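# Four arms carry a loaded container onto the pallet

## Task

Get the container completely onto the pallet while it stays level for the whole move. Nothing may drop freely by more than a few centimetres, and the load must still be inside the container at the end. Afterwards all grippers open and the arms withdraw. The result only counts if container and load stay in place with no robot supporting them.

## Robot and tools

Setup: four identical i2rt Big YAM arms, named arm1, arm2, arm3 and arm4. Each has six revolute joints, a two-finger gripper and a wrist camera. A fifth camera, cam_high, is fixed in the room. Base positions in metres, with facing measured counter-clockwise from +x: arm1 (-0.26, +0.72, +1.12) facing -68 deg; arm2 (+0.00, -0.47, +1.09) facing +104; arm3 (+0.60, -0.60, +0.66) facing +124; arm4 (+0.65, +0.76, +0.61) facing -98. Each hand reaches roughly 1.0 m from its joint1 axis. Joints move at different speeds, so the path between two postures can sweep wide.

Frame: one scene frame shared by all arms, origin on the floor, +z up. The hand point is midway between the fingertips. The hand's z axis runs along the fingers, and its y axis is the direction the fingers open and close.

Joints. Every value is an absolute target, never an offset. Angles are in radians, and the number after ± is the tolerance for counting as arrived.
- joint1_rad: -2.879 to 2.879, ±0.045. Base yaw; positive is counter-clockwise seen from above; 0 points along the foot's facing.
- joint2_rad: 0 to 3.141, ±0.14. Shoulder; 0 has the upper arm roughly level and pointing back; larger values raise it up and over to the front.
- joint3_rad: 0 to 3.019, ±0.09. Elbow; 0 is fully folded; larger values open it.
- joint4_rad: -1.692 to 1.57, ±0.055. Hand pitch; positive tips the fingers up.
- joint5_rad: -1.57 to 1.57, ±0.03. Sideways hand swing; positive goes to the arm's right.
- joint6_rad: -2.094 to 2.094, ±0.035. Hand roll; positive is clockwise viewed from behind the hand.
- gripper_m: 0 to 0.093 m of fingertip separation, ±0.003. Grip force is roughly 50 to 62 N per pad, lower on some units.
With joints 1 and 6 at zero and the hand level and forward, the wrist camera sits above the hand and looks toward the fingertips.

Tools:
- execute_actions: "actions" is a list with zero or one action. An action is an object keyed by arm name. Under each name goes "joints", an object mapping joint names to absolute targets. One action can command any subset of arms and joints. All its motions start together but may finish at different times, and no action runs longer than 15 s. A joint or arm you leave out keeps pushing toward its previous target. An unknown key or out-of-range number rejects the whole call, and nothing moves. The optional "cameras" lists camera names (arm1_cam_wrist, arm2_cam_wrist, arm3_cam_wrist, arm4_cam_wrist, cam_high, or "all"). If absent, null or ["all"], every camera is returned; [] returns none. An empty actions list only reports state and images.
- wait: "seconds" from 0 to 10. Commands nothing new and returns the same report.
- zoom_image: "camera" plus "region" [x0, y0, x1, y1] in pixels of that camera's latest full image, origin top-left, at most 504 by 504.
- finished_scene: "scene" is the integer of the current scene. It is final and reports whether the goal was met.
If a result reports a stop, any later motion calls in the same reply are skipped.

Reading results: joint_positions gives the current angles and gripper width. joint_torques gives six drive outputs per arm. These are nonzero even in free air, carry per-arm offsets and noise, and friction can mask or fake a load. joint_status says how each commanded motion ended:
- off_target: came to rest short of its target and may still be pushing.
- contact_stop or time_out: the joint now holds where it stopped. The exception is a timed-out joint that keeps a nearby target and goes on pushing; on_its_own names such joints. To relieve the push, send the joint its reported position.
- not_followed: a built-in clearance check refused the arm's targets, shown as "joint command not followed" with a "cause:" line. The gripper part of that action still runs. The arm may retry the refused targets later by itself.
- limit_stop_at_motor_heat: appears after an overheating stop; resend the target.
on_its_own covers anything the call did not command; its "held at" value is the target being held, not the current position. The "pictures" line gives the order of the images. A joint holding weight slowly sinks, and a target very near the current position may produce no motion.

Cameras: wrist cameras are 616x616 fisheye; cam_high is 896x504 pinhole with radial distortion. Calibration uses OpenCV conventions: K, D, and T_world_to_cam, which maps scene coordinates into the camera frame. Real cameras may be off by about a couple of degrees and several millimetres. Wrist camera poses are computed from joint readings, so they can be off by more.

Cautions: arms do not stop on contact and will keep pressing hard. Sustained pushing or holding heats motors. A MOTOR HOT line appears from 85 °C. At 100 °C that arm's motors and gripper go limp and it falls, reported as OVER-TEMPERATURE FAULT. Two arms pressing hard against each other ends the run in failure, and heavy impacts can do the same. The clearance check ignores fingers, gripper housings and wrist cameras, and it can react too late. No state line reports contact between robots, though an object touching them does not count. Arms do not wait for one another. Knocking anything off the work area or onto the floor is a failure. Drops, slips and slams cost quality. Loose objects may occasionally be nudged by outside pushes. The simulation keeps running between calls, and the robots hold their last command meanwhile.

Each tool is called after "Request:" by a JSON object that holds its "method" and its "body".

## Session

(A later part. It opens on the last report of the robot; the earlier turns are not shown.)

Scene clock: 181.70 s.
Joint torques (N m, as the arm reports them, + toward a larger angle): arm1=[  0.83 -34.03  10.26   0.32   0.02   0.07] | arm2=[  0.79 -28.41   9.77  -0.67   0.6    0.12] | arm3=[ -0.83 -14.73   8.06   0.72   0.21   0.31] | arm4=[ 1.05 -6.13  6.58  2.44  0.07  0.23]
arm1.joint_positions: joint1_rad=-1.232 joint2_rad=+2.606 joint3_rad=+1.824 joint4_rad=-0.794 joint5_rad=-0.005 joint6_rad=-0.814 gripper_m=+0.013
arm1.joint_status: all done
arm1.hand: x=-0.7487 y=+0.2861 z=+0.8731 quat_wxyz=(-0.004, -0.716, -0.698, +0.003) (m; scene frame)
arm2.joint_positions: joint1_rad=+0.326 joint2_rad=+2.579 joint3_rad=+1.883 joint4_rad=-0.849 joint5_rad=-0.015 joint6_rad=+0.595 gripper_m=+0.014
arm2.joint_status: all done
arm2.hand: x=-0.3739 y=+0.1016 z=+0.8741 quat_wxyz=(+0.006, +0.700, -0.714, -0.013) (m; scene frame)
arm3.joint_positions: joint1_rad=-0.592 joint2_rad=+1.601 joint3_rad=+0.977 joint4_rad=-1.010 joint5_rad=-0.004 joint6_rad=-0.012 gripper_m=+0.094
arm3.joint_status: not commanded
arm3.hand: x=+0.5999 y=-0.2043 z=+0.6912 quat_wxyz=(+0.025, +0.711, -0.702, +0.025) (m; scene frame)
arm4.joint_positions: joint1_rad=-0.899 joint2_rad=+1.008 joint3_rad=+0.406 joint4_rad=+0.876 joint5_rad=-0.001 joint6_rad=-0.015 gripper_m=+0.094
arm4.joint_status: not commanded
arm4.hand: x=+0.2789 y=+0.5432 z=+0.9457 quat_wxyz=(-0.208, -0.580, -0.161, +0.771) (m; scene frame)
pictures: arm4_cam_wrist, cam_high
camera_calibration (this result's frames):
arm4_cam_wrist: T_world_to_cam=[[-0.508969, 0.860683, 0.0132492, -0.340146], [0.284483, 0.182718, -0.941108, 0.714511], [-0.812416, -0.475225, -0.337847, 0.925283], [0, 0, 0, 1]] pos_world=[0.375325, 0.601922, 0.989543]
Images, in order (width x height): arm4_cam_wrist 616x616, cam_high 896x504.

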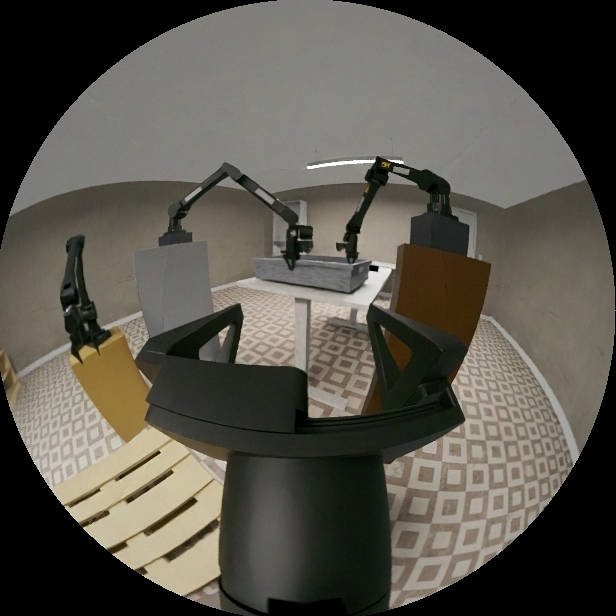

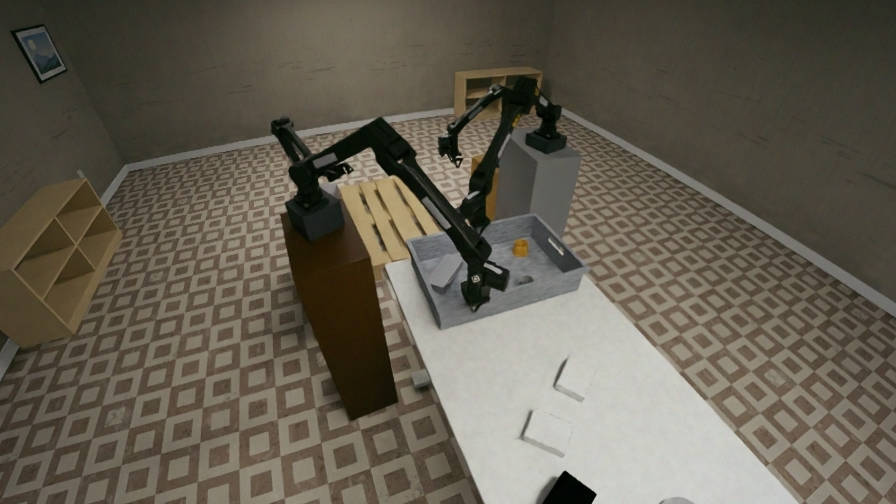

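Request:
{"method": "execute_actions", "body": {"actions": [{"arm1":{"joints":{"joint2_rad":2.435,"joint3_rad":1.81,"joint4_rad":-0.815}},"arm2":{"joints":{"joint2_rad":2.43,"joint3_rad":1.91,"joint4_rad":-0.935}}}], "cameras": []}}

Request:
{"method": "execute_actions", "body": {"actions": [{"arm1":{"joints":{"joint1_rad":-1.11,"joint2_rad":2.322,"joint3_rad":1.505,"joint4_rad":-0.63,"joint6_rad":-0.69}},"arm2":{"joints":{"joint1_rad":0.19,"joint2_rad":2.338,"joint3_rad":1.68,"joint4_rad":-0.8,"joint6_rad":0.46}}}], "cameras": ["cam_high","arm4_cam_wrist"]}}

Scene clock: 200.07 s.
Joint torques (N m, as the arm reports them, + toward a larger angle): arm1=[  1.26 -32.52  10.46   0.41   0.06   0.09] | arm2=[  2.3  -28.3   10.52  -0.64   0.54   0.12] | arm3=[ -0.85 -14.71   8.05   0.73   0.21   0.31] | arm4=[ 0.91 -6.11  6.57  2.43  0.06  0.23]
arm1.joint_positions: joint1_rad=-1.234 joint2_rad=+2.531 joint3_rad=+1.773 joint4_rad=-0.820 joint5_rad=-0.006 joint6_rad=-0.816 gripper_m=+0.013
arm1.joint_status: all done
arm1.hand: x=-0.7455 y=+0.2909 z=+0.9063 quat_wxyz=(-0.005, -0.716, -0.698, +0.002) (m; scene frame)
arm2.joint_positions: joint1_rad=+0.321 joint2_rad=+2.525 joint3_rad=+1.880 joint4_rad=-0.912 joint5_rad=-0.013 joint6_rad=+0.590 gripper_m=+0.014
arm2.joint_status: all done
arm2.hand: x=-0.3710 y=+0.1048 z=+0.9088 quat_wxyz=(+0.007, +0.699, -0.715, -0.007) (m; scene frame)
arm3.joint_positions: joint1_rad=-0.592 joint2_rad=+1.601 joint3_rad=+0.977 joint4_rad=-1.010 joint5_rad=-0.004 joint6_rad=-0.012 gripper_m=+0.094
arm3.joint_status: not commanded
arm3.hand: x=+0.5999 y=-0.2043 z=+0.6912 quat_wxyz=(+0.025, +0.711, -0.702, +0.025) (m; scene frame)
arm4.joint_positions: joint1_rad=-0.899 joint2_rad=+1.008 joint3_rad=+0.406 joint4_rad=+0.876 joint5_rad=-0.001 joint6_rad=-0.015 gripper_m=+0.094
arm4.joint_status: not commanded
arm4.hand: x=+0.2789 y=+0.5432 z=+0.9457 quat_wxyz=(-0.208, -0.580, -0.161, +0.771) (m; scene frame)
pictures: none
No camera images: the call's "cameras" was empty. Leave "cameras" out to get every camera's image.

Scene clock: 201.43 s.
Joint torques (N m, as the arm reports them, + toward a larger angle): arm1=[  0.34 -28.92  10.14   1.28   0.39  -0.07] | arm2=[  1.79 -25.43   9.51  -0.31   0.34   0.02] | arm3=[ -0.82 -14.66   8.07   0.77   0.2    0.31] | arm4=[ 1.06 -6.11  6.63  2.49  0.04  0.23]
arm1.joint_positions: joint1_rad=-1.115 joint2_rad=+2.407 joint3_rad=+1.456 joint4_rad=-0.659 joint5_rad=-0.014 joint6_rad=-0.680 gripper_m=+0.013
arm1.joint_status: all done
arm1.hand: x=-0.6332 y=+0.3004 z=+0.8992 quat_wxyz=(-0.007, -0.722, -0.691, -0.015) (m; scene frame)
arm2.joint_positions: joint1_rad=+0.177 joint2_rad=+2.419 joint3_rad=+1.649 joint4_rad=-0.786 joint5_rad=-0.009 joint6_rad=+0.464 gripper_m=+0.013
arm2.joint_status: all done
arm2.hand: x=-0.2638 y=+0.1064 z=+0.9082 quat_wxyz=(+0.003, +0.693, -0.721, -0.007) (m; scene frame)
arm3.joint_positions: joint1_rad=-0.592 joint2_rad=+1.601 joint3_rad=+0.977 joint4_rad=-1.010 joint5_rad=-0.004 joint6_rad=-0.012 gripper_m=+0.094
arm3.joint_status: not commanded
arm3.hand: x=+0.5999 y=-0.2043 z=+0.6912 quat_wxyz=(+0.025, +0.711, -0.702, +0.025) (m; scene frame)
arm4.joint_positions: joint1_rad=-0.899 joint2_rad=+1.008 joint3_rad=+0.406 joint4_rad=+0.876 joint5_rad=-0.001 joint6_rad=-0.015 gripper_m=+0.094
arm4.joint_status: not commanded
arm4.hand: x=+0.2789 y=+0.5432 z=+0.9457 quat_wxyz=(-0.208, -0.580, -0.161, +0.771) (m; scene frame)
pictures: arm4_cam_wrist, cam_high
camera_calibration (this result's frames):
arm4_cam_wrist: T_world_to_cam=[[-0.508969, 0.860683, 0.0132492, -0.340146], [0.284483, 0.182718, -0.941108, 0.714511], [-0.812416, -0.475225, -0.337847, 0.925283], [0, 0, 0, 1]] pos_world=[0.375325, 0.601922, 0.989543]
Images, in order (width x height): arm4_cam_wrist 616x616, cam_high 896x504.

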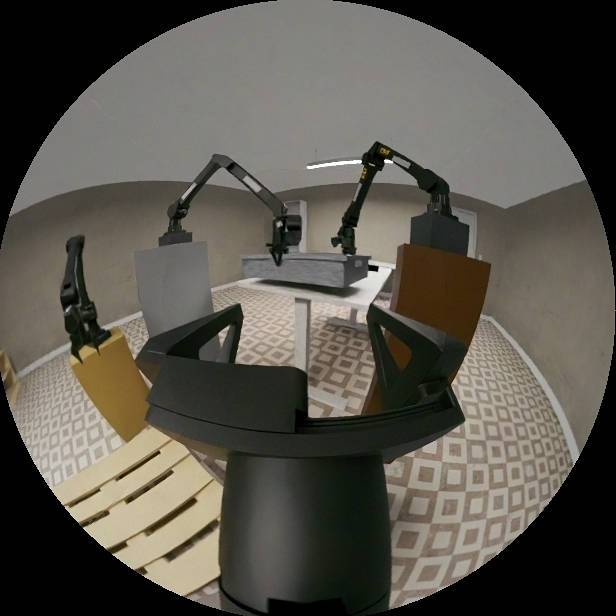

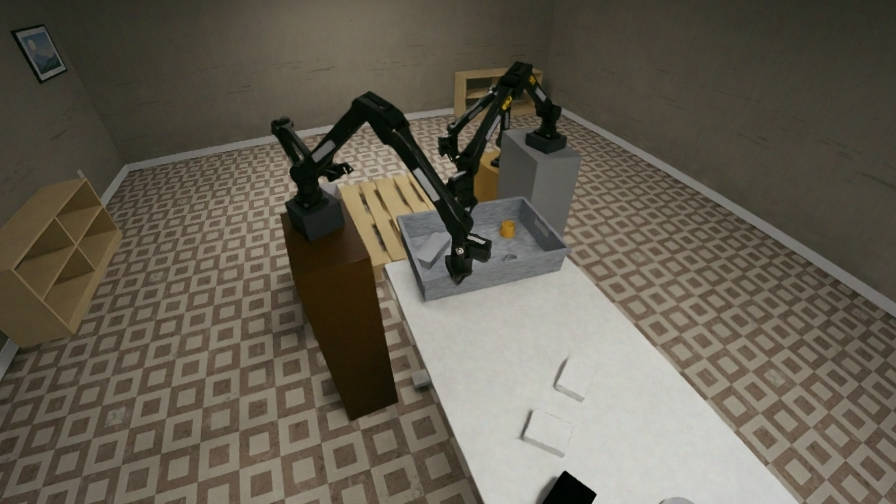

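Request:
{"method": "execute_actions", "body": {"actions": [{"arm1":{"joints":{"joint1_rad":-0.965,"joint2_rad":2.257,"joint3_rad":1.305,"joint4_rad":-0.48,"joint6_rad":-0.545}},"arm2":{"joints":{"joint1_rad":0.042,"joint2_rad":2.29,"joint3_rad":1.535,"joint4_rad":-0.725,"joint6_rad":0.31}}}], "cameras": []}}

Request:
{"method": "execute_actions", "body": {"actions": [{"arm1":{"joints":{"joint1_rad":-0.787,"joint2_rad":2.21,"joint3_rad":1.148,"joint4_rad":-0.38,"joint6_rad":-0.37}},"arm2":{"joints":{"joint1_rad":-0.126,"joint2_rad":2.258,"joint3_rad":1.458,"joint4_rad":-0.685,"joint6_rad":0.14}}}], "cameras": []}}

Request:
{"method": "execute_actions", "body": {"actions": [{"arm1":{"joints":{"joint1_rad":-0.577,"joint2_rad":2.185,"joint3_rad":1.052,"joint4_rad":-0.32,"joint6_rad":-0.16}},"arm2":{"joints":{"joint1_rad":-0.301,"joint2_rad":2.252,"joint3_rad":1.443,"joint4_rad":-0.675,"joint6_rad":-0.035}}}], "cameras": []}}

Request:
{"method": "execute_actions", "body": {"actions": [{"arm1":{"joints":{"joint1_rad":-0.349,"joint2_rad":2.18,"joint3_rad":1.028,"joint4_rad":-0.3,"joint6_rad":0.07}},"arm2":{"joints":{"joint1_rad":-0.474,"joint2_rad":2.275,"joint3_rad":1.505,"joint4_rad":-0.71,"joint6_rad":-0.21}}}], "cameras": ["cam_high","arm4_cam_wrist"]}}

Scene clock: 214.20 s.
Joint torques (N m, as the arm reports them, + toward a larger angle): arm1=[ -0.13 -26.33   8.92   1.39   0.57  -0.04] | arm2=[  1.2  -24.98   8.62  -0.61   0.63  -0.05] | arm3=[ -0.78 -14.66   8.07   0.74   0.21   0.3 ] | arm4=[ 1.1  -6.16  6.66  2.47  0.05  0.23]
arm1.joint_positions: joint1_rad=-0.970 joint2_rad=+2.336 joint3_rad=+1.259 joint4_rad=-0.509 joint5_rad=-0.018 joint6_rad=-0.537 gripper_m=+0.013
arm1.joint_status: all done
arm1.hand: x=-0.5404 y=+0.2929 z=+0.8960 quat_wxyz=(-0.009, -0.721, -0.692, -0.004) (m; scene frame)
arm2.joint_positions: joint1_rad=+0.033 joint2_rad=+2.372 joint3_rad=+1.509 joint4_rad=-0.705 joint5_rad=-0.017 joint6_rad=+0.316 gripper_m=+0.014
arm2.joint_status: all done
arm2.hand: x=-0.1697 y=+0.1001 z=+0.8990 quat_wxyz=(+0.008, +0.694, -0.720, -0.004) (m; scene frame)
arm3.joint_positions: joint1_rad=-0.592 joint2_rad=+1.601 joint3_rad=+0.977 joint4_rad=-1.010 joint5_rad=-0.004 joint6_rad=-0.012 gripper_m=+0.094
arm3.joint_status: not commanded
arm3.hand: x=+0.5999 y=-0.2043 z=+0.6912 quat_wxyz=(+0.025, +0.711, -0.702, +0.025) (m; scene frame)
arm4.joint_positions: joint1_rad=-0.899 joint2_rad=+1.008 joint3_rad=+0.406 joint4_rad=+0.876 joint5_rad=-0.001 joint6_rad=-0.015 gripper_m=+0.094
arm4.joint_status: not commanded
arm4.hand: x=+0.2789 y=+0.5432 z=+0.9457 quat_wxyz=(-0.208, -0.580, -0.161, +0.771) (m; scene frame)
pictures: none
No camera images: the call's "cameras" was empty. Leave "cameras" out to get every camera's image.

Scene clock: 215.50 s.
Joint torques (N m, as the arm reports them, + toward a larger angle): arm1=[  1.44 -24.76   7.44   1.35   0.74  -0.05] | arm2=[  1.37 -24.08   8.26  -0.48   0.68  -0.05] | arm3=[ -0.82 -14.68   8.07   0.72   0.21   0.3 ] | arm4=[ 1.02 -5.99  6.63  2.4   0.05  0.25]
arm1.joint_positions: joint1_rad=-0.793 joint2_rad=+2.284 joint3_rad=+1.112 joint4_rad=-0.410 joint5_rad=-0.022 joint6_rad=-0.360 gripper_m=+0.013
arm1.joint_status: all done
arm1.hand: x=-0.4431 y=+0.2906 z=+0.8960 quat_wxyz=(-0.010, -0.721, -0.692, -0.003) (m; scene frame)
arm2.joint_positions: joint1_rad=-0.134 joint2_rad=+2.339 joint3_rad=+1.434 joint4_rad=-0.668 joint5_rad=-0.017 joint6_rad=+0.147 gripper_m=+0.013
arm2.joint_status: all done
arm2.hand: x=-0.0715 y=+0.0993 z=+0.8995 quat_wxyz=(+0.009, +0.695, -0.719, -0.003) (m; scene frame)
arm3.joint_positions: joint1_rad=-0.592 joint2_rad=+1.601 joint3_rad=+0.977 joint4_rad=-1.010 joint5_rad=-0.004 joint6_rad=-0.012 gripper_m=+0.094
arm3.joint_status: not commanded
arm3.hand: x=+0.5999 y=-0.2043 z=+0.6912 quat_wxyz=(+0.025, +0.711, -0.702, +0.025) (m; scene frame)
arm4.joint_positions: joint1_rad=-0.899 joint2_rad=+1.008 joint3_rad=+0.406 joint4_rad=+0.876 joint5_rad=-0.001 joint6_rad=-0.015 gripper_m=+0.094
arm4.joint_status: not commanded
arm4.hand: x=+0.2789 y=+0.5432 z=+0.9457 quat_wxyz=(-0.208, -0.580, -0.161, +0.771) (m; scene frame)
pictures: none
No camera images: the call's "cameras" was empty. Leave "cameras" out to get every camera's image.

Scene clock: 216.80 s.
Joint torques (N m, as the arm reports them, + toward a larger angle): arm1=[  0.38 -23.69   5.27   1.52   0.7    0.03] | arm2=[  1.08 -23.43   7.82  -0.45   0.74   0.12] | arm3=[ -0.77 -14.7    8.07   0.75   0.21   0.31] | arm4=[ 0.95 -6.04  6.57  2.47  0.07  0.24]
arm1.joint_positions: joint1_rad=-0.585 joint2_rad=+2.254 joint3_rad=+1.033 joint4_rad=-0.351 joint5_rad=-0.021 joint6_rad=-0.160 gripper_m=+0.013
arm1.joint_status: all done
arm1.hand: x=-0.3457 y=+0.2851 z=+0.8972 quat_wxyz=(-0.010, -0.719, -0.695, -0.001) (m; scene frame)
arm2.joint_positions: joint1_rad=-0.309 joint2_rad=+2.335 joint3_rad=+1.420 joint4_rad=-0.662 joint5_rad=-0.019 joint6_rad=-0.037 gripper_m=+0.013
arm2.joint_status: all done
arm2.hand: x=+0.0279 y=+0.0976 z=+0.8984 quat_wxyz=(+0.010, +0.698, -0.716, -0.004) (m; scene frame)
arm3.joint_positions: joint1_rad=-0.592 joint2_rad=+1.601 joint3_rad=+0.977 joint4_rad=-1.010 joint5_rad=-0.004 joint6_rad=-0.012 gripper_m=+0.094
arm3.joint_status: not commanded
arm3.hand: x=+0.5999 y=-0.2043 z=+0.6912 quat_wxyz=(+0.025, +0.711, -0.702, +0.025) (m; scene frame)
arm4.joint_positions: joint1_rad=-0.899 joint2_rad=+1.008 joint3_rad=+0.406 joint4_rad=+0.876 joint5_rad=-0.001 joint6_rad=-0.015 gripper_m=+0.094
arm4.joint_status: not commanded
arm4.hand: x=+0.2789 y=+0.5432 z=+0.9457 quat_wxyz=(-0.208, -0.580, -0.161, +0.771) (m; scene frame)
pictures: none
No camera images: the call's "cameras" was empty. Leave "cameras" out to get every camera's image.

Scene clock: 218.10 s.
Joint torques (N m, as the arm reports them, + toward a larger angle): arm1=[  0.3  -23.07   4.71   0.92   0.84  -0.06] | arm2=[  2.05 -22.19  11.26  -0.37   0.58  -0.1 ] | arm3=[ -0.73 -14.65   8.06   0.74   0.21   0.31] | arm4=[ 1.   -6.28  6.57  2.39  0.06  0.22]
arm1.joint_positions: joint1_rad=-0.356 joint2_rad=+2.248 joint3_rad=+1.016 joint4_rad=-0.316 joint5_rad=-0.024 joint6_rad=+0.083 gripper_m=+0.013
arm1.joint_status: all done
arm1.hand: x=-0.2440 y=+0.2779 z=+0.8971 quat_wxyz=(-0.018, -0.723, -0.690, +0.004) (m; scene frame)
arm2.joint_positions: joint1_rad=-0.485 joint2_rad=+2.340 joint3_rad=+1.441 joint4_rad=-0.698 joint5_rad=-0.017 joint6_rad=-0.199 gripper_m=+0.013
arm2.joint_status: all done
arm2.hand: x=+0.1264 y=+0.0842 z=+0.9005 quat_wxyz=(+0.017, +0.693, -0.720, +0.001) (m; scene frame)
arm3.joint_positions: joint1_rad=-0.592 joint2_rad=+1.601 joint3_rad=+0.977 joint4_rad=-1.010 joint5_rad=-0.004 joint6_rad=-0.012 gripper_m=+0.094
arm3.joint_status: not commanded
arm3.hand: x=+0.5999 y=-0.2043 z=+0.6912 quat_wxyz=(+0.025, +0.711, -0.702, +0.025) (m; scene frame)
arm4.joint_positions: joint1_rad=-0.899 joint2_rad=+1.008 joint3_rad=+0.406 joint4_rad=+0.876 joint5_rad=-0.001 joint6_rad=-0.015 gripper_m=+0.094
arm4.joint_status: not commanded
arm4.hand: x=+0.2789 y=+0.5432 z=+0.9457 quat_wxyz=(-0.208, -0.580, -0.161, +0.771) (m; scene frame)
pictures: arm4_cam_wrist, cam_high
camera_calibration (this result's frames):
arm4_cam_wrist: T_world_to_cam=[[-0.508969, 0.860683, 0.0132492, -0.340146], [0.284483, 0.182718, -0.941108, 0.714511], [-0.812416, -0.475225, -0.337847, 0.925283], [0, 0, 0, 1]] pos_world=[0.375325, 0.601922, 0.989543]
Images, in order (width x height): arm4_cam_wrist 616x616, cam_high 896x504.

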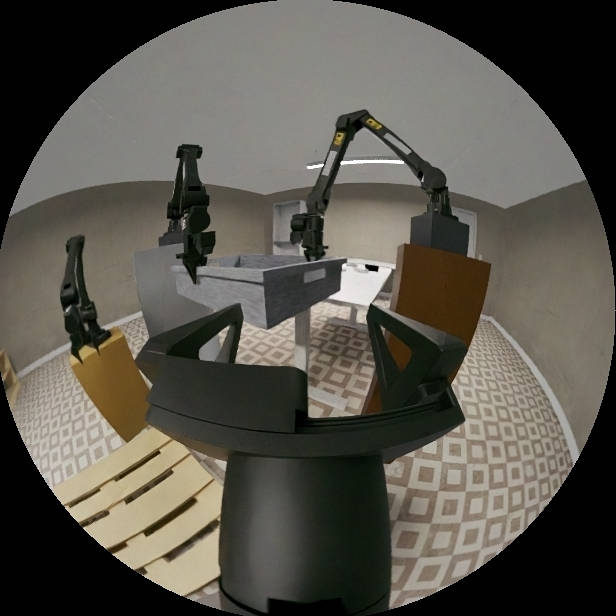

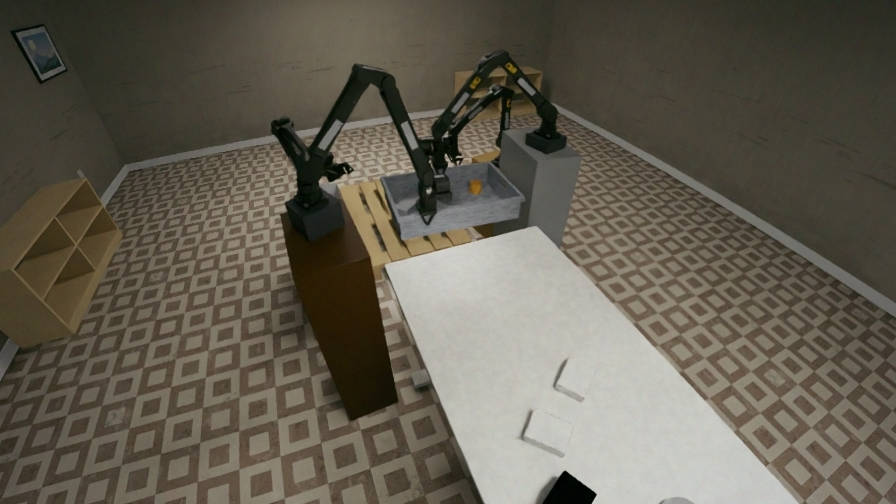

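Request:
{"method": "execute_actions", "body": {"actions": [{"arm1":{"joints":{"joint1_rad":-0.125,"joint2_rad":2.19,"joint3_rad":1.07,"joint4_rad":-0.35,"joint6_rad":0.29}},"arm2":{"joints":{"joint1_rad":-0.632,"joint2_rad":2.325,"joint3_rad":1.645,"joint4_rad":-0.77,"joint6_rad":-0.37}},"arm3":{"joints":{"joint2_rad":1.3,"joint3_rad":1.37,"joint4_rad":-1.62,"joint6_rad":2.09,"gripper_m":0.075}},"arm4":{"joints":{"joint1_rad":-0.777,"joint2_rad":1.2,"joint3_rad":1.4,"joint4_rad":-1.69,"joint6_rad":0.7,"gripper_m":0.075}}}], "cameras": []}}

Request:
{"method": "execute_actions", "body": {"actions": [{"arm1":{"joints":{"joint1_rad":0.076,"joint2_rad":2.227,"joint3_rad":1.185,"joint4_rad":-0.425,"joint6_rad":0.49}},"arm2":{"joints":{"joint1_rad":-0.774,"joint2_rad":2.405,"joint3_rad":1.838,"joint4_rad":-0.875,"joint6_rad":-0.51}}}], "cameras": []}}

Request:
{"method": "execute_actions", "body": {"actions": [{"arm1":{"joints":{"joint1_rad":0.244,"joint2_rad":2.283,"joint3_rad":1.365,"joint4_rad":-0.535,"joint6_rad":0.66}},"arm2":{"joints":{"joint1_rad":-0.896,"joint2_rad":2.53,"joint3_rad":2.12,"joint4_rad":-1.025,"joint6_rad":-0.63}}}], "cameras": []}}

Request:
{"method": "execute_actions", "body": {"actions": [{"arm1":{"joints":{"joint2_rad":2.4,"joint3_rad":1.415,"joint4_rad":-0.46}},"arm2":{"joints":{"joint2_rad":2.625,"joint3_rad":2.17,"joint4_rad":-0.965}}}], "cameras": ["cam_high"]}}

Scene clock: 233.87 s.
Joint torques (N m, as the arm reports them, + toward a larger angle): arm1=[  0.22 -22.44   5.81  -0.08   0.84  -0.07] | arm2=[  1.8  -24.44  12.23  -0.11   0.51   0.04] | arm3=[ -0.83 -11.22   8.68  -0.03   0.29   0.31] | arm4=[ 1.5  -8.58 11.02 -0.28 -0.07  0.25]
arm1.joint_positions: joint1_rad=-0.131 joint2_rad=+2.248 joint3_rad=+1.047 joint4_rad=-0.340 joint5_rad=-0.024 joint6_rad=+0.302 gripper_m=+0.013
arm1.joint_status: all done
arm1.hand: x=-0.1422 y=+0.2804 z=+0.9009 quat_wxyz=(-0.021, -0.721, -0.692, +0.003) (m; scene frame)
arm2.joint_positions: joint1_rad=-0.649 joint2_rad=+2.400 joint3_rad=+1.578 joint4_rad=-0.761 joint5_rad=-0.015 joint6_rad=-0.369 gripper_m=+0.013
arm2.joint_status: all done
arm2.hand: x=+0.2297 y=+0.0911 z=+0.9005 quat_wxyz=(+0.010, +0.696, -0.718, -0.004) (m; scene frame)
arm3.joint_positions: joint1_rad=-0.592 joint2_rad=+1.298 joint3_rad=+1.360 joint4_rad=-1.608 joint5_rad=-0.004 joint6_rad=+2.071 gripper_m=+0.075
arm3.joint_status: all done
joint sent to its limit — the command would take arm3.joint6_rad past its upper limit, so that joint was sent only as far as its limit.
arm3.hand: x=+0.5986 y=-0.2255 z=+0.9445 quat_wxyz=(+0.001, -0.247, -0.969, -0.009) (m; scene frame)
arm4.joint_positions: joint1_rad=-0.784 joint2_rad=+1.196 joint3_rad=+1.351 joint4_rad=-1.677 joint5_rad=+0.005 joint6_rad=+0.683 gripper_m=+0.075
arm4.joint_status: all done
arm4.hand: x=+0.3802 y=+0.5592 z=+0.9293 quat_wxyz=(-0.017, -1.000, +0.016, +0.021) (m; scene frame)
pictures: none
No camera images: the call's "cameras" was empty. Leave "cameras" out to get every camera's image.

Scene clock: 235.13 s.
Joint torques (N m, as the arm reports them, + toward a larger angle): arm1=[  0.1  -23.53   6.71  -0.24   0.78  -0.15] | arm2=[  2.31 -26.37  12.82  -0.19   0.44   0.05] | arm3=[ -0.81 -11.1    8.71  -0.05   0.28   0.31] | arm4=[ 1.55 -8.72 11.   -0.23 -0.07  0.26]
arm1.joint_positions: joint1_rad=+0.071 joint2_rad=+2.280 joint3_rad=+1.159 joint4_rad=-0.410 joint5_rad=-0.022 joint6_rad=+0.510 gripper_m=+0.013
arm1.joint_status: all done
arm1.hand: x=-0.0397 y=+0.2797 z=+0.9029 quat_wxyz=(-0.024, -0.723, -0.690, +0.001) (m; scene frame)
arm2.joint_positions: joint1_rad=-0.794 joint2_rad=+2.490 joint3_rad=+1.773 joint4_rad=-0.868 joint5_rad=-0.013 joint6_rad=-0.508 gripper_m=+0.013
arm2.joint_status: all done
arm2.hand: x=+0.3310 y=+0.0890 z=+0.8990 quat_wxyz=(+0.010, +0.693, -0.721, -0.003) (m; scene frame)
arm3.joint_positions: joint1_rad=-0.592 joint2_rad=+1.298 joint3_rad=+1.360 joint4_rad=-1.608 joint5_rad=-0.004 joint6_rad=+2.072 gripper_m=+0.075
arm3.joint_status: not commanded
arm3.hand: x=+0.5986 y=-0.2255 z=+0.9445 quat_wxyz=(+0.001, -0.248, -0.969, -0.009) (m; scene frame)
arm4.joint_positions: joint1_rad=-0.784 joint2_rad=+1.196 joint3_rad=+1.351 joint4_rad=-1.677 joint5_rad=+0.005 joint6_rad=+0.683 gripper_m=+0.075
arm4.joint_status: not commanded
arm4.hand: x=+0.3802 y=+0.5592 z=+0.9293 quat_wxyz=(-0.017, -1.000, +0.016, +0.021) (m; scene frame)
pictures: none
No camera images: the call's "cameras" was empty. Leave "cameras" out to get every camera's image.

Scene clock: 236.43 s.
Joint torques (N m, as the arm reports them, + toward a larger angle): arm1=[ -0.24 -26.54   8.45  -0.56   0.66  -0.31] | arm2=[  2.06 -28.34  14.54  -0.21   0.32  -0.15] | arm3=[ -0.85 -11.18   8.7   -0.06   0.29   0.3 ] | arm4=[ 1.53 -8.44 11.01 -0.18 -0.07  0.26]
arm1.joint_positions: joint1_rad=+0.239 joint2_rad=+2.348 joint3_rad=+1.331 joint4_rad=-0.514 joint5_rad=-0.018 joint6_rad=+0.699 gripper_m=+0.013
arm1.joint_status: joint6_rad off_target (ended at +0.698, target +0.660); the others done
arm1.hand: x=+0.0606 y=+0.2817 z=+0.9009 quat_wxyz=(-0.023, -0.730, -0.683, -0.001) (m; scene frame)
arm2.joint_positions: joint1_rad=-0.915 joint2_rad=+2.623 joint3_rad=+2.042 joint4_rad=-1.015 joint5_rad=-0.011 joint6_rad=-0.610 gripper_m=+0.013
arm2.joint_status: all done
arm2.hand: x=+0.4265 y=+0.0829 z=+0.8939 quat_wxyz=(+0.014, +0.687, -0.727, -0.003) (m; scene frame)
arm3.joint_positions: joint1_rad=-0.592 joint2_rad=+1.298 joint3_rad=+1.360 joint4_rad=-1.608 joint5_rad=-0.004 joint6_rad=+2.072 gripper_m=+0.075
arm3.joint_status: not commanded
arm3.hand: x=+0.5986 y=-0.2255 z=+0.9445 quat_wxyz=(+0.001, -0.248, -0.969, -0.009) (m; scene frame)
arm4.joint_positions: joint1_rad=-0.784 joint2_rad=+1.196 joint3_rad=+1.351 joint4_rad=-1.677 joint5_rad=+0.005 joint6_rad=+0.683 gripper_m=+0.075
arm4.joint_status: not commanded
arm4.hand: x=+0.3802 y=+0.5592 z=+0.9293 quat_wxyz=(-0.017, -1.000, +0.016, +0.021) (m; scene frame)
pictures: none
No camera images: the call's "cameras" was empty. Leave "cameras" out to get every camera's image.

Scene clock: 238.23 s.
Joint torques (N m, as the arm reports them, + toward a larger angle): arm1=[  0.72 -25.52   8.63   0.1    0.26  -0.29] | arm2=[  1.32 -29.7   15.27  -0.18   0.91  -0.28] | arm3=[ -0.78 -11.19   8.7   -0.05   0.28   0.3 ] | arm4=[ 1.87 -8.68 10.96 -0.25 -0.07  0.25]
arm1.joint_positions: joint1_rad=+0.231 joint2_rad=+2.459 joint3_rad=+1.370 joint4_rad=-0.456 joint5_rad=-0.008 joint6_rad=+0.695 gripper_m=+0.013
arm1.joint_status: all done
arm1.hand: x=+0.0527 y=+0.2814 z=+0.8506 quat_wxyz=(-0.015, -0.732, -0.681, +0.003) (m; scene frame)
arm2.joint_positions: joint1_rad=-0.909 joint2_rad=+2.728 joint3_rad=+2.078 joint4_rad=-0.957 joint5_rad=-0.025 joint6_rad=-0.601 gripper_m=+0.013
arm2.joint_status: joint3_rad time_out (moved +0.037 of +0.128); the others done
arm2.on_its_own: joint3_rad reads +2.078 and still pushes toward +2.170 since a time_out
arm2.hand: x=+0.4172 y=+0.0819 z=+0.8338 quat_wxyz=(+0.021, +0.685, -0.728, -0.008) (m; scene frame)
arm3.joint_positions: joint1_rad=-0.592 joint2_rad=+1.298 joint3_rad=+1.360 joint4_rad=-1.608 joint5_rad=-0.004 joint6_rad=+2.072 gripper_m=+0.075
arm3.joint_status: not commanded
arm3.hand: x=+0.5986 y=-0.2255 z=+0.9445 quat_wxyz=(+0.001, -0.248, -0.969, -0.009) (m; scene frame)
arm4.joint_positions: joint1_rad=-0.784 joint2_rad=+1.196 joint3_rad=+1.351 joint4_rad=-1.677 joint5_rad=+0.005 joint6_rad=+0.683 gripper_m=+0.075
arm4.joint_status: not commanded
arm4.hand: x=+0.3802 y=+0.5592 z=+0.9293 quat_wxyz=(-0.017, -1.000, +0.016, +0.021) (m; scene frame)
pictures: cam_high
Images, in order (width x height): cam_high 896x504.

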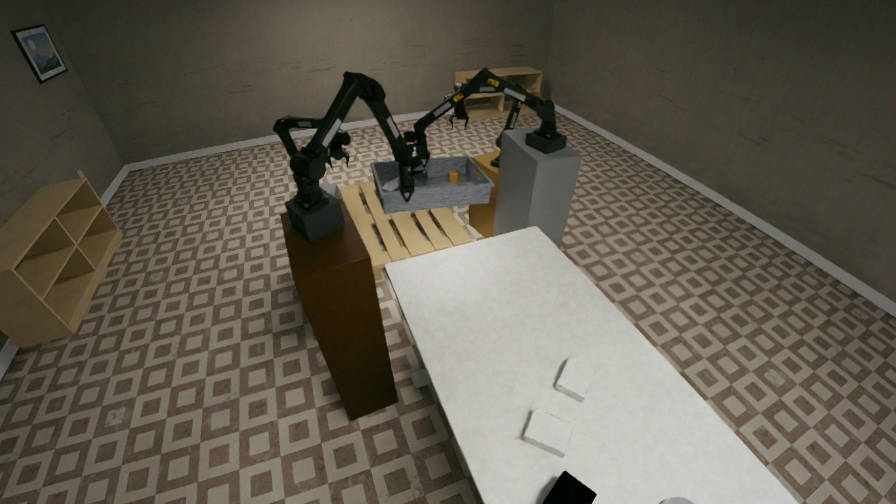

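Request:
{"method": "execute_actions", "body": {"actions": [{"arm1":{"joints":{"joint2_rad":2.53,"joint3_rad":1.5,"joint4_rad":-0.43,"joint6_rad":0.63}},"arm2":{"joints":{"joint1_rad":-0.885,"joint2_rad":2.705,"joint3_rad":2.25,"joint4_rad":-0.92,"joint6_rad":-0.65}}}], "cameras": []}}

Request:
{"method": "execute_actions", "body": {"actions": [{"arm3":{"joints":{"joint1_rad":-0.075,"joint2_rad":1.58,"joint3_rad":1.56,"joint4_rad":-1.52}},"arm4":{"joints":{"joint1_rad":-0.76,"joint2_rad":1.88,"joint3_rad":2.1}}}]}}

Scene clock: 244.93 s.
Joint torques (N m, as the arm reports them, + toward a larger angle): arm1=[  1.   -25.32   8.34   0.1    0.6   -0.31] | arm2=[  2.91 -29.86  15.8   -0.09   0.36  -0.21] | arm3=[ -0.75 -11.25   8.7   -0.05   0.29   0.3 ] | arm4=[ 1.42 -8.62 11.   -0.26 -0.07  0.25]
arm1.joint_positions: joint1_rad=+0.227 joint2_rad=+2.578 joint3_rad=+1.455 joint4_rad=-0.426 joint5_rad=-0.017 joint6_rad=+0.668 gripper_m=+0.014
arm1.joint_status: joint6_rad off_target (ended at +0.668, target +0.630); the others done
arm1.hand: x=+0.0563 y=+0.2749 z=+0.8038 quat_wxyz=(-0.014, -0.724, -0.690, -0.001) (m; scene frame)
arm2.joint_positions: joint1_rad=-0.912 joint2_rad=+2.814 joint3_rad=+2.149 joint4_rad=-0.915 joint5_rad=-0.011 joint6_rad=-0.627 gripper_m=+0.013
arm2.joint_status: joint3_rad time_out (moved +0.070 of +0.172); the others done
arm2.on_its_own: joint3_rad reads +2.149 and still pushes toward +2.250 since a time_out
arm2.hand: x=+0.4267 y=+0.0863 z=+0.7965 quat_wxyz=(+0.006, +0.694, -0.720, -0.004) (m; scene frame)
arm3.joint_positions: joint1_rad=-0.592 joint2_rad=+1.298 joint3_rad=+1.360 joint4_rad=-1.608 joint5_rad=-0.004 joint6_rad=+2.072 gripper_m=+0.075
arm3.joint_status: not commanded
arm3.hand: x=+0.5986 y=-0.2255 z=+0.9445 quat_wxyz=(+0.001, -0.248, -0.969, -0.009) (m; scene frame)
arm4.joint_positions: joint1_rad=-0.784 joint2_rad=+1.196 joint3_rad=+1.351 joint4_rad=-1.677 joint5_rad=+0.005 joint6_rad=+0.683 gripper_m=+0.075
arm4.joint_status: not commanded
arm4.hand: x=+0.3802 y=+0.5592 z=+0.9293 quat_wxyz=(-0.017, -1.000, +0.016, +0.021) (m; scene frame)
pictures: none
No camera images: the call's "cameras" was empty. Leave "cameras" out to get every camera's image.

not run: a stop came earlier in this reply.

Request:
{"method": "execute_actions", "body": {"actions": [{"arm1":{"joints":{"joint2_rad":2.555}},"arm3":{"joints":{"joint1_rad":-0.075,"joint2_rad":1.58,"joint3_rad":1.56,"joint4_rad":-1.52}},"arm4":{"joints":{"joint1_rad":-0.76,"joint2_rad":1.88,"joint3_rad":2.1}}}]}}

Scene clock: 249.03 s.
Joint torques (N m, as the arm reports them, + toward a larger angle): arm1=[  1.16 -23.78   8.05   0.11   0.6   -0.32] | arm2=[  3.39 -30.87  16.06  -0.01   0.24  -0.15] | arm3=[ -0.78 -17.01  10.7    0.4    0.13   0.3 ] | arm4=[  1.3  -21.19  11.02   0.02  -0.07   0.25]
arm1.joint_positions: joint1_rad=+0.227 joint2_rad=+2.585 joint3_rad=+1.458 joint4_rad=-0.426 joint5_rad=-0.017 joint6_rad=+0.668 gripper_m=+0.014
arm1.joint_status: all done
arm1.hand: x=+0.0555 y=+0.2758 z=+0.8006 quat_wxyz=(-0.012, -0.724, -0.690, -0.001) (m; scene frame)
arm2.joint_positions: joint1_rad=-0.911 joint2_rad=+2.814 joint3_rad=+2.149 joint4_rad=-0.915 joint5_rad=-0.009 joint6_rad=-0.626 gripper_m=+0.013
arm2.joint_status: not commanded
arm2.on_its_own: joint3_rad reads +2.149 and still pushes toward +2.250 since a time_out
arm2.hand: x=+0.4263 y=+0.0866 z=+0.7965 quat_wxyz=(+0.006, +0.694, -0.720, -0.003) (m; scene frame)
arm3.joint_positions: joint1_rad=-0.067 joint2_rad=+1.586 joint3_rad=+1.520 joint4_rad=-1.523 joint5_rad=+0.000 joint6_rad=+2.072 gripper_m=+0.075
arm3.joint_status: all done
arm3.hand: x=+0.3624 y=-0.1897 z=+0.8889 quat_wxyz=(-0.007, +0.012, -1.000, +0.011) (m; scene frame)
arm4.joint_positions: joint1_rad=-0.765 joint2_rad=+1.892 joint3_rad=+2.048 joint4_rad=-1.685 joint5_rad=+0.004 joint6_rad=+0.684 gripper_m=+0.075
arm4.joint_status: all done
arm4.hand: x=+0.1819 y=+0.3938 z=+0.8915 quat_wxyz=(-0.016, -1.000, +0.007, +0.018) (m; scene frame)
pictures: arm1_cam_wrist, arm2_cam_wrist, arm3_cam_wrist, arm4_cam_wrist, cam_high
camera_calibration (this result's frames):
arm1_cam_wrist: T_world_to_cam=[[-0.998449, 0.0480992, -0.028023, 0.0691992], [0.0229284, 0.814056, 0.580334, -0.686342], [0.0507259, 0.578791, -0.813897, 0.613969], [0, 0, 0, 1]] pos_world=[0.0536845, 0.200033, 0.899954]
arm2_cam_wrist: T_world_to_cam=[[0.99952, -0.030722, 0.00391031, -0.429068], [-0.0271733, -0.809398, 0.586631, -0.378336], [-0.0148575, -0.586456, -0.809845, 0.828961], [0, 0, 0, 1]] pos_world=[0.430897, 0.166743, 0.894951]
arm3_cam_wrist: T_world_to_cam=[[0.0201461, -0.999693, 0.0143965, -0.206651], [-0.818099, -0.00820576, 0.575018, -0.210283], [-0.574724, -0.0233622, -0.818014, 1.05594], [0, 0, 0, 1]] pos_world=[0.439006, -0.183644, 0.987667]
arm4_cam_wrist: T_world_to_cam=[[0.00813991, 0.999364, -0.034704, -0.366154], [0.832185, 0.0124724, 0.554357, -0.647395], [0.554438, -0.0333926, -0.831555, 0.774704], [0, 0, 0, 1]] pos_world=[0.112209, 0.399865, 0.99039]
Images, in order (width x height): arm1_cam_wrist 616x616, arm2_cam_wrist 616x616, arm3_cam_wrist 616x616, arm4_cam_wrist 616x616, cam_high 896x504.

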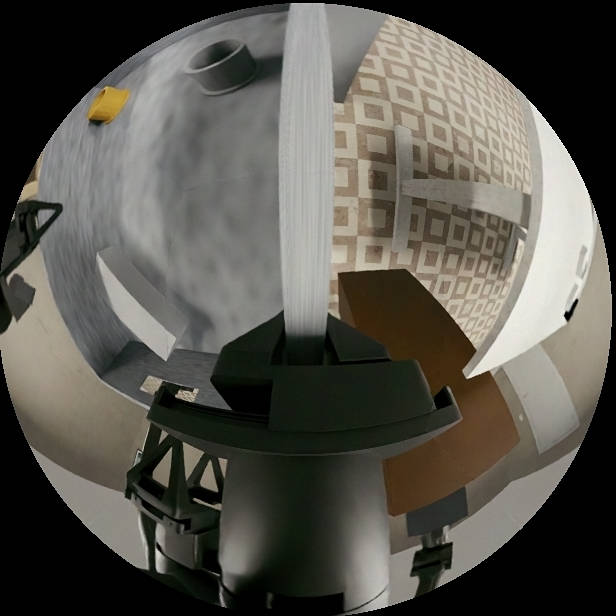

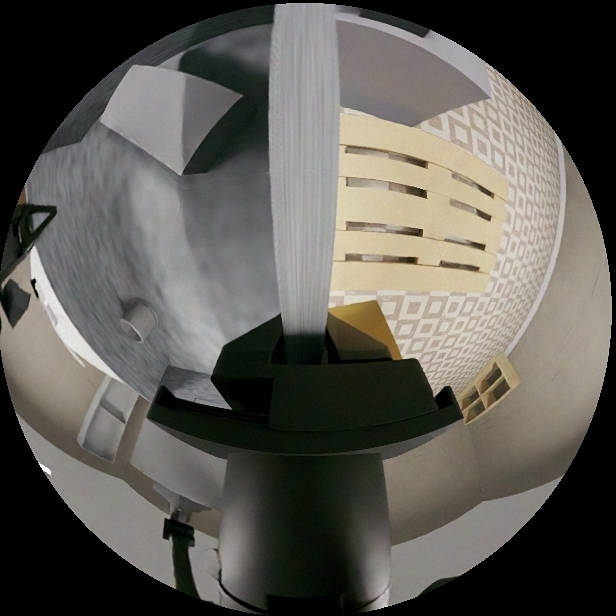

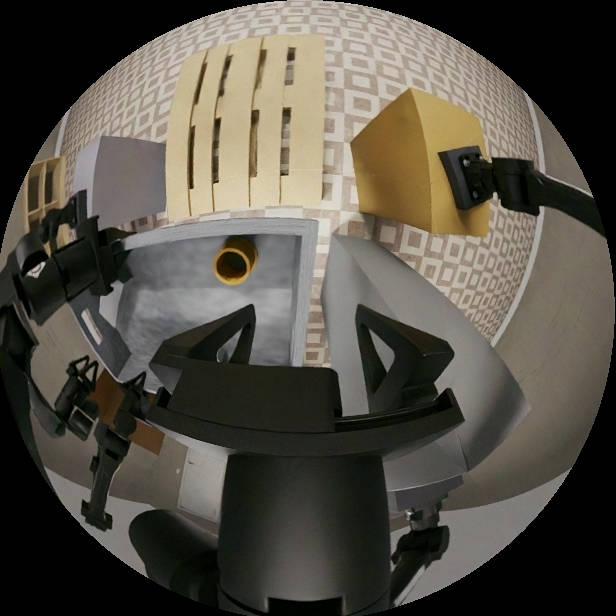

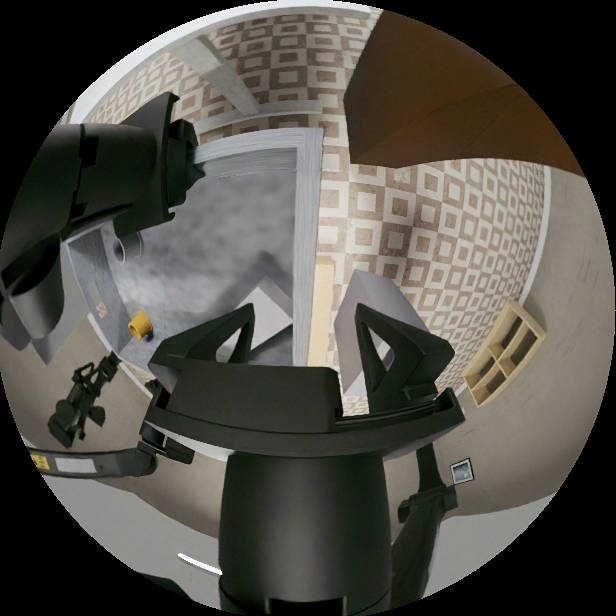

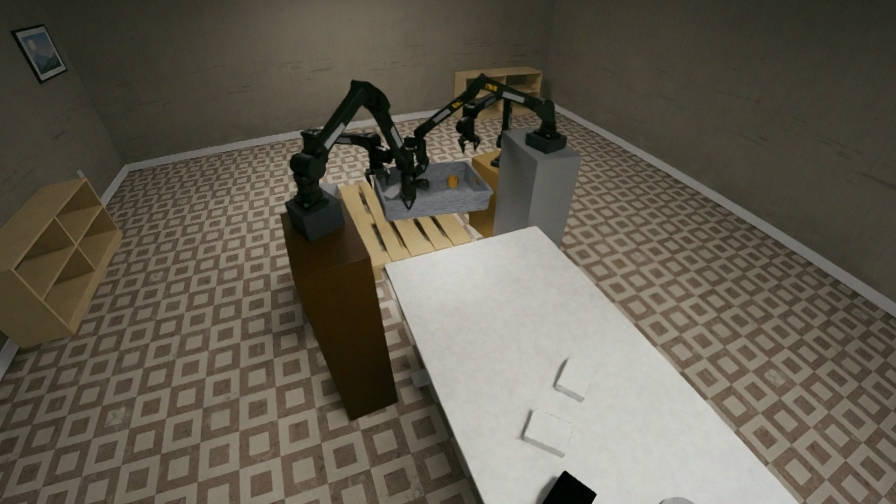

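Request:
{"method": "execute_actions", "body": {"actions": [{"arm3":{"joints":{"joint2_rad":1.635,"joint3_rad":1.29,"joint4_rad":-1.21}},"arm4":{"joints":{"joint2_rad":1.905,"joint3_rad":1.84,"joint4_rad":-1.48,"joint6_rad":0.72}}}], "cameras": ["arm3_cam_wrist","arm4_cam_wrist"]}}

Scene clock: 255.80 s.
Joint torques (N m, as the arm reports them, + toward a larger angle): arm1=[  1.   -23.67   8.04   0.08   0.56  -0.32] | arm2=[  3.09 -30.67  16.02  -0.12   0.23  -0.2 ] | arm3=[ -0.75 -17.32   7.62   0.8    0.13   0.3 ] | arm4=[  1.55 -21.28   7.43   0.7   -0.06   0.26]
arm1.joint_positions: joint1_rad=+0.227 joint2_rad=+2.585 joint3_rad=+1.458 joint4_rad=-0.426 joint5_rad=-0.017 joint6_rad=+0.668 gripper_m=+0.014
arm1.joint_status: not commanded
arm1.hand: x=+0.0555 y=+0.2758 z=+0.8006 quat_wxyz=(-0.012, -0.724, -0.690, -0.001) (m; scene frame)
arm2.joint_positions: joint1_rad=-0.911 joint2_rad=+2.814 joint3_rad=+2.149 joint4_rad=-0.915 joint5_rad=-0.009 joint6_rad=-0.626 gripper_m=+0.013
arm2.joint_status: not commanded
arm2.on_its_own: joint3_rad reads +2.149 and still pushes toward +2.250 since a time_out
arm2.hand: x=+0.4263 y=+0.0866 z=+0.7965 quat_wxyz=(+0.006, +0.694, -0.720, -0.003) (m; scene frame)
arm3.joint_positions: joint1_rad=-0.067 joint2_rad=+1.638 joint3_rad=+1.288 joint4_rad=-1.223 joint5_rad=+0.000 joint6_rad=+2.072 gripper_m=+0.075
arm3.joint_status: all done
arm3.hand: x=+0.3625 y=-0.1895 z=+0.7787 quat_wxyz=(-0.003, +0.012, -1.000, +0.004) (m; scene frame)
arm4.joint_positions: joint1_rad=-0.765 joint2_rad=+1.914 joint3_rad=+1.838 joint4_rad=-1.495 joint5_rad=+0.004 joint6_rad=+0.703 gripper_m=+0.075
arm4.joint_status: all done
arm4.hand: x=+0.1816 y=+0.3927 z=+0.7989 quat_wxyz=(-0.002, -1.000, +0.017, +0.001) (m; scene frame)
pictures: arm3_cam_wrist, arm4_cam_wrist
camera_calibration (this result's frames):
arm3_cam_wrist: T_world_to_cam=[[0.0202296, -0.999795, 0.000716806, -0.194257], [-0.813557, -0.0160445, 0.581264, -0.154824], [-0.581133, -0.0123419, -0.813715, 0.966878], [0, 0, 0, 1]] pos_world=[0.439857, -0.184768, 0.876895]
arm4_cam_wrist: T_world_to_cam=[[0.028024, 0.999574, -0.00819308, -0.39319], [0.813072, -0.0180258, 0.581884, -0.602301], [0.581488, -0.0229683, -0.813231, 0.674199], [0, 0, 0, 1]] pos_world=[0.108695, 0.397651, 0.895527]
Images, in order (width x height): arm3_cam_wrist 616x616, arm4_cam_wrist 616x616.

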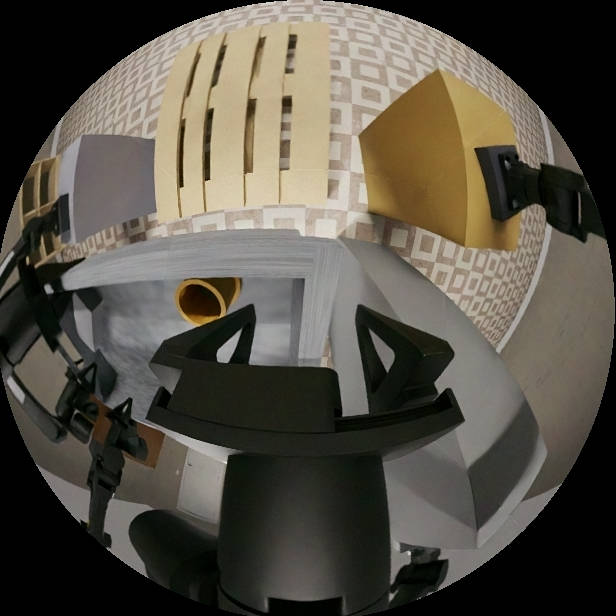

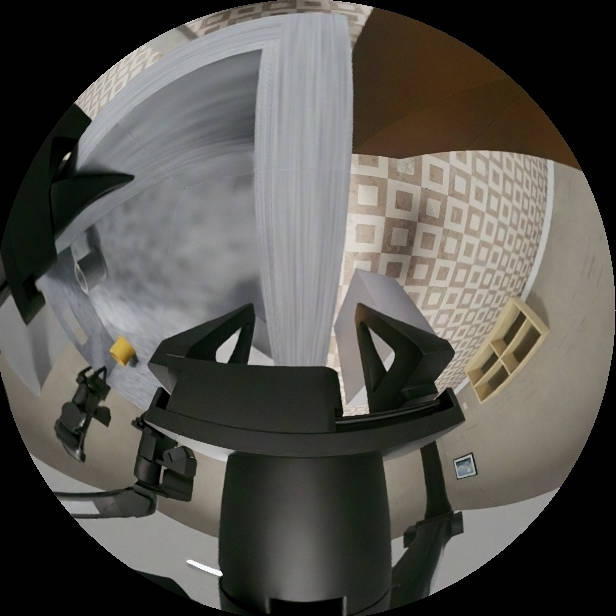

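Request:
{"method": "execute_actions", "body": {"actions": [{"arm3":{"joints":{"joint2_rad":1.655,"joint3_rad":1.23,"joint4_rad":-1.13}},"arm4":{"joints":{"joint3_rad":1.92,"joint4_rad":-1.54}}}], "cameras": []}}

Request:
{"method": "execute_actions", "body": {"actions": [{"arm3":{"joints":{"gripper_m":0}},"arm4":{"joints":{"gripper_m":0}}}], "cameras": ["arm3_cam_wrist","arm4_cam_wrist"]}}

Scene clock: 260.40 s.
Joint torques (N m, as the arm reports them, + toward a larger angle): arm1=[  1.05 -23.74   8.07   0.08   0.6   -0.31] | arm2=[  3.07 -30.1   15.77   0.22   0.31  -0.23] | arm3=[ -0.82 -15.15   6.96   0.85   0.13   0.29] | arm4=[  1.39 -21.27  10.97  -0.36  -0.06   0.25]
arm1.joint_positions: joint1_rad=+0.227 joint2_rad=+2.585 joint3_rad=+1.458 joint4_rad=-0.426 joint5_rad=-0.017 joint6_rad=+0.668 gripper_m=+0.014
arm1.joint_status: not commanded
arm1.hand: x=+0.0555 y=+0.2758 z=+0.8006 quat_wxyz=(-0.012, -0.724, -0.690, -0.001) (m; scene frame)
arm2.joint_positions: joint1_rad=-0.911 joint2_rad=+2.814 joint3_rad=+2.149 joint4_rad=-0.915 joint5_rad=-0.009 joint6_rad=-0.626 gripper_m=+0.013
arm2.joint_status: not commanded
arm2.on_its_own: joint3_rad reads +2.149 and still pushes toward +2.250 since a time_out
arm2.hand: x=+0.4263 y=+0.0866 z=+0.7965 quat_wxyz=(+0.006, +0.694, -0.720, -0.003) (m; scene frame)
arm3.joint_positions: joint1_rad=-0.067 joint2_rad=+1.641 joint3_rad=+1.235 joint4_rad=-1.143 joint5_rad=+0.000 joint6_rad=+2.072 gripper_m=+0.075
arm3.joint_status: all done
arm3.hand: x=+0.3630 y=-0.1904 z=+0.7587 quat_wxyz=(+0.003, +0.012, -1.000, -0.007) (m; scene frame)
arm4.joint_positions: joint1_rad=-0.765 joint2_rad=+1.914 joint3_rad=+1.871 joint4_rad=-1.526 joint5_rad=+0.004 joint6_rad=+0.703 gripper_m=+0.075
arm4.joint_status: all done
arm4.hand: x=+0.1807 y=+0.3921 z=+0.8114 quat_wxyz=(-0.003, -1.000, +0.017, +0.002) (m; scene frame)
pictures: none
No camera images: the call's "cameras" was empty. Leave "cameras" out to get every camera's image.

Scene clock: 261.07 s.
Joint torques (N m, as the arm reports them, + toward a larger angle): arm1=[  1.14 -23.89   7.99   0.09   0.67  -0.29] | arm2=[  3.8  -30.5   15.44  -0.2    0.04  -0.18] | arm3=[ -0.44 -14.69   7.11   0.64  -0.24   0.15] | arm4=[  1.64 -21.25  10.95  -0.34  -0.1    0.14]
arm1.joint_positions: joint1_rad=+0.227 joint2_rad=+2.588 joint3_rad=+1.458 joint4_rad=-0.425 joint5_rad=-0.018 joint6_rad=+0.665 gripper_m=+0.014
arm1.joint_status: not commanded
arm1.hand: x=+0.0551 y=+0.2769 z=+0.7992 quat_wxyz=(-0.011, -0.723, -0.691, -0.002) (m; scene frame)
arm2.joint_positions: joint1_rad=-0.908 joint2_rad=+2.814 joint3_rad=+2.153 joint4_rad=-0.910 joint5_rad=-0.004 joint6_rad=-0.628 gripper_m=+0.013
arm2.joint_status: not commanded
arm2.on_its_own: joint3_rad reads +2.153 and still pushes toward +2.250 since a time_out
arm2.hand: x=+0.4270 y=+0.0900 z=+0.7978 quat_wxyz=(+0.002, +0.696, -0.718, -0.001) (m; scene frame)
arm3.joint_positions: joint1_rad=-0.070 joint2_rad=+1.636 joint3_rad=+1.233 joint4_rad=-1.138 joint5_rad=+0.008 joint6_rad=+2.084 gripper_m=+0.017
arm3.joint_status: gripper_m off_target (ended at +0.017, target +0.000)
arm3.hand: x=+0.3656 y=-0.1883 z=+0.7598 quat_wxyz=(+0.001, +0.004, -1.000, -0.012) (m; scene frame)
arm4.joint_positions: joint1_rad=-0.767 joint2_rad=+1.914 joint3_rad=+1.871 joint4_rad=-1.528 joint5_rad=+0.006 joint6_rad=+0.716 gripper_m=+0.012
arm4.joint_status: gripper_m off_target (ended at +0.012, target +0.000)
arm4.hand: x=+0.1802 y=+0.3935 z=+0.8114 quat_wxyz=(-0.002, -1.000, +0.024, +0.001) (m; scene frame)
pictures: arm3_cam_wrist, arm4_cam_wrist
camera_calibration (this result's frames):
arm3_cam_wrist: T_world_to_cam=[[0.00446529, -0.999519, -0.0307034, -0.163365], [-0.808904, -0.021662, 0.587541, -0.148865], [-0.587923, 0.0222126, -0.808612, 0.958418], [0, 0, 0, 1]] pos_world=[0.443788, -0.1878, 0.857437]
arm4_cam_wrist: T_world_to_cam=[[0.0428918, 0.999054, -0.00710825, -0.397152], [0.812906, -0.0307621, 0.581581, -0.603193], [0.580813, -0.0307234, -0.813457, 0.688517], [0, 0, 0, 1]] pos_world=[0.107474, 0.399375, 0.908062]
Images, in order (width x height): arm3_cam_wrist 616x616, arm4_cam_wrist 616x616.

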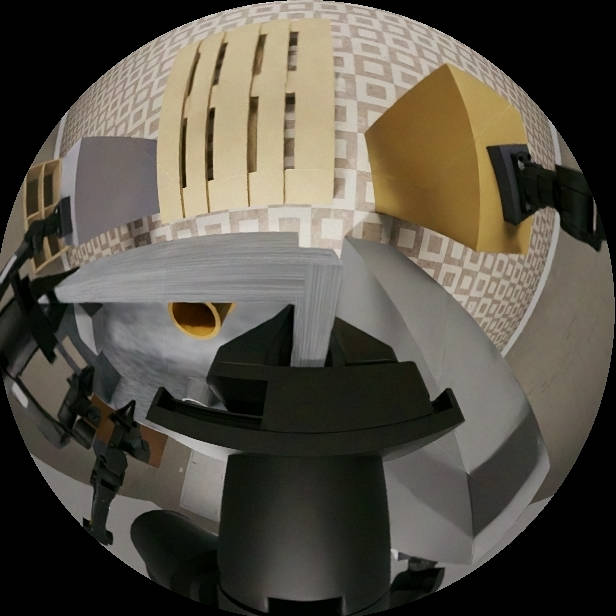

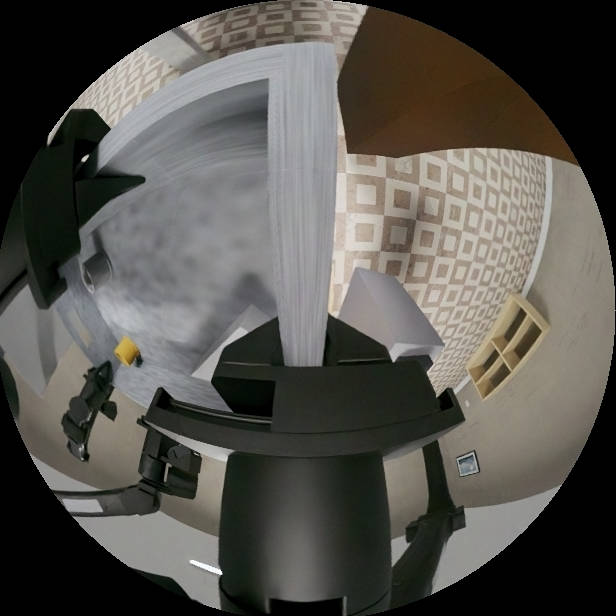

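Request:
{"method": "execute_actions", "body": {"actions": [{"arm1":{"joints":{"joint1_rad":0.23,"joint2_rad":2.575,"joint3_rad":1.465,"joint6_rad":0.665}},"arm2":{"joints":{"joint1_rad":-0.908,"joint2_rad":2.79,"joint3_rad":2.17,"joint6_rad":-0.628}},"arm3":{"joints":{"joint2_rad":1.57,"joint3_rad":1.44,"joint4_rad":-1.31}},"arm4":{"joints":{"joint2_rad":1.83,"joint3_rad":1.94}}}], "cameras": ["cam_high"]}}

Scene clock: 267.90 s.
Joint torques (N m, as the arm reports them, + toward a larger angle): arm1=[ -0.07 -21.68   5.04  -0.3    0.66   0.04] | arm2=[  2.   -23.07   9.39   1.13  -0.41   0.08] | arm3=[  0.15 -21.68  15.31  -1.07  -0.1    0.15] | arm4=[  1.73 -27.36  12.45  -0.28   0.65   0.22]
arm1.joint_positions: joint1_rad=+0.227 joint2_rad=+2.585 joint3_rad=+1.458 joint4_rad=-0.415 joint5_rad=-0.018 joint6_rad=+0.665 gripper_m=+0.014
arm1.joint_status: all done
arm1.hand: x=+0.0572 y=+0.2739 z=+0.8005 quat_wxyz=(-0.018, -0.723, -0.691, -0.001) (m; scene frame)
arm2.joint_positions: joint1_rad=-0.912 joint2_rad=+2.795 joint3_rad=+2.153 joint4_rad=-0.946 joint5_rad=+0.007 joint6_rad=-0.634 gripper_m=+0.013
arm2.joint_status: all done
arm2.hand: x=+0.4303 y=+0.0861 z=+0.8106 quat_wxyz=(+0.010, +0.696, -0.718, +0.006) (m; scene frame)
arm3.joint_positions: joint1_rad=-0.080 joint2_rad=+1.625 joint3_rad=+1.307 joint4_rad=-1.273 joint5_rad=+0.005 joint6_rad=+2.084 gripper_m=+0.017
arm3.joint_status: joint3_rad time_out (moved +0.074 of +0.207); the others done
arm3.on_its_own: joint3_rad reads +1.307 and still pushes toward +1.419 since a time_out
arm3.hand: x=+0.3714 y=-0.1907 z=+0.7912 quat_wxyz=(-0.010, +0.000, -1.000, +0.011) (m; scene frame)
arm4.joint_positions: joint1_rad=-0.767 joint2_rad=+1.914 joint3_rad=+1.871 joint4_rad=-1.528 joint5_rad=-0.018 joint6_rad=+0.708 gripper_m=+0.012
arm4.joint_status: all done
arm4.hand: x=+0.1826 y=+0.3905 z=+0.8117 quat_wxyz=(-0.011, -1.000, +0.020, -0.006) (m; scene frame)
pictures: cam_high
Images, in order (width x height): cam_high 896x504.

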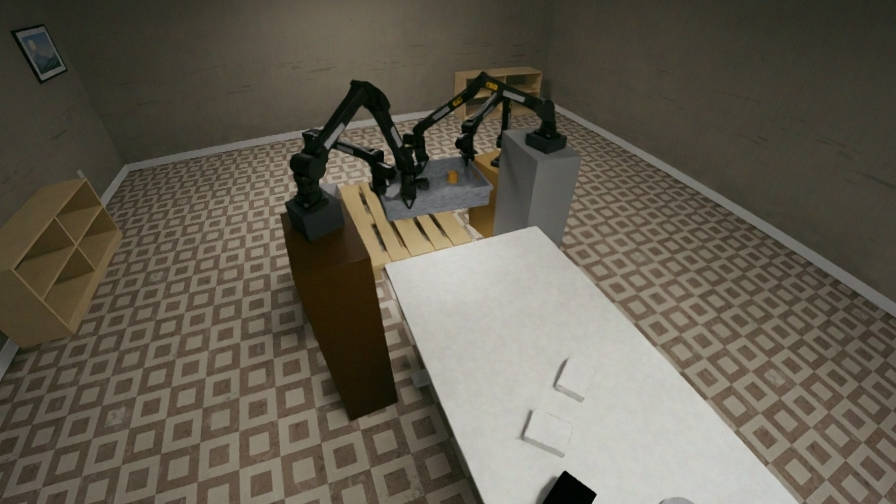

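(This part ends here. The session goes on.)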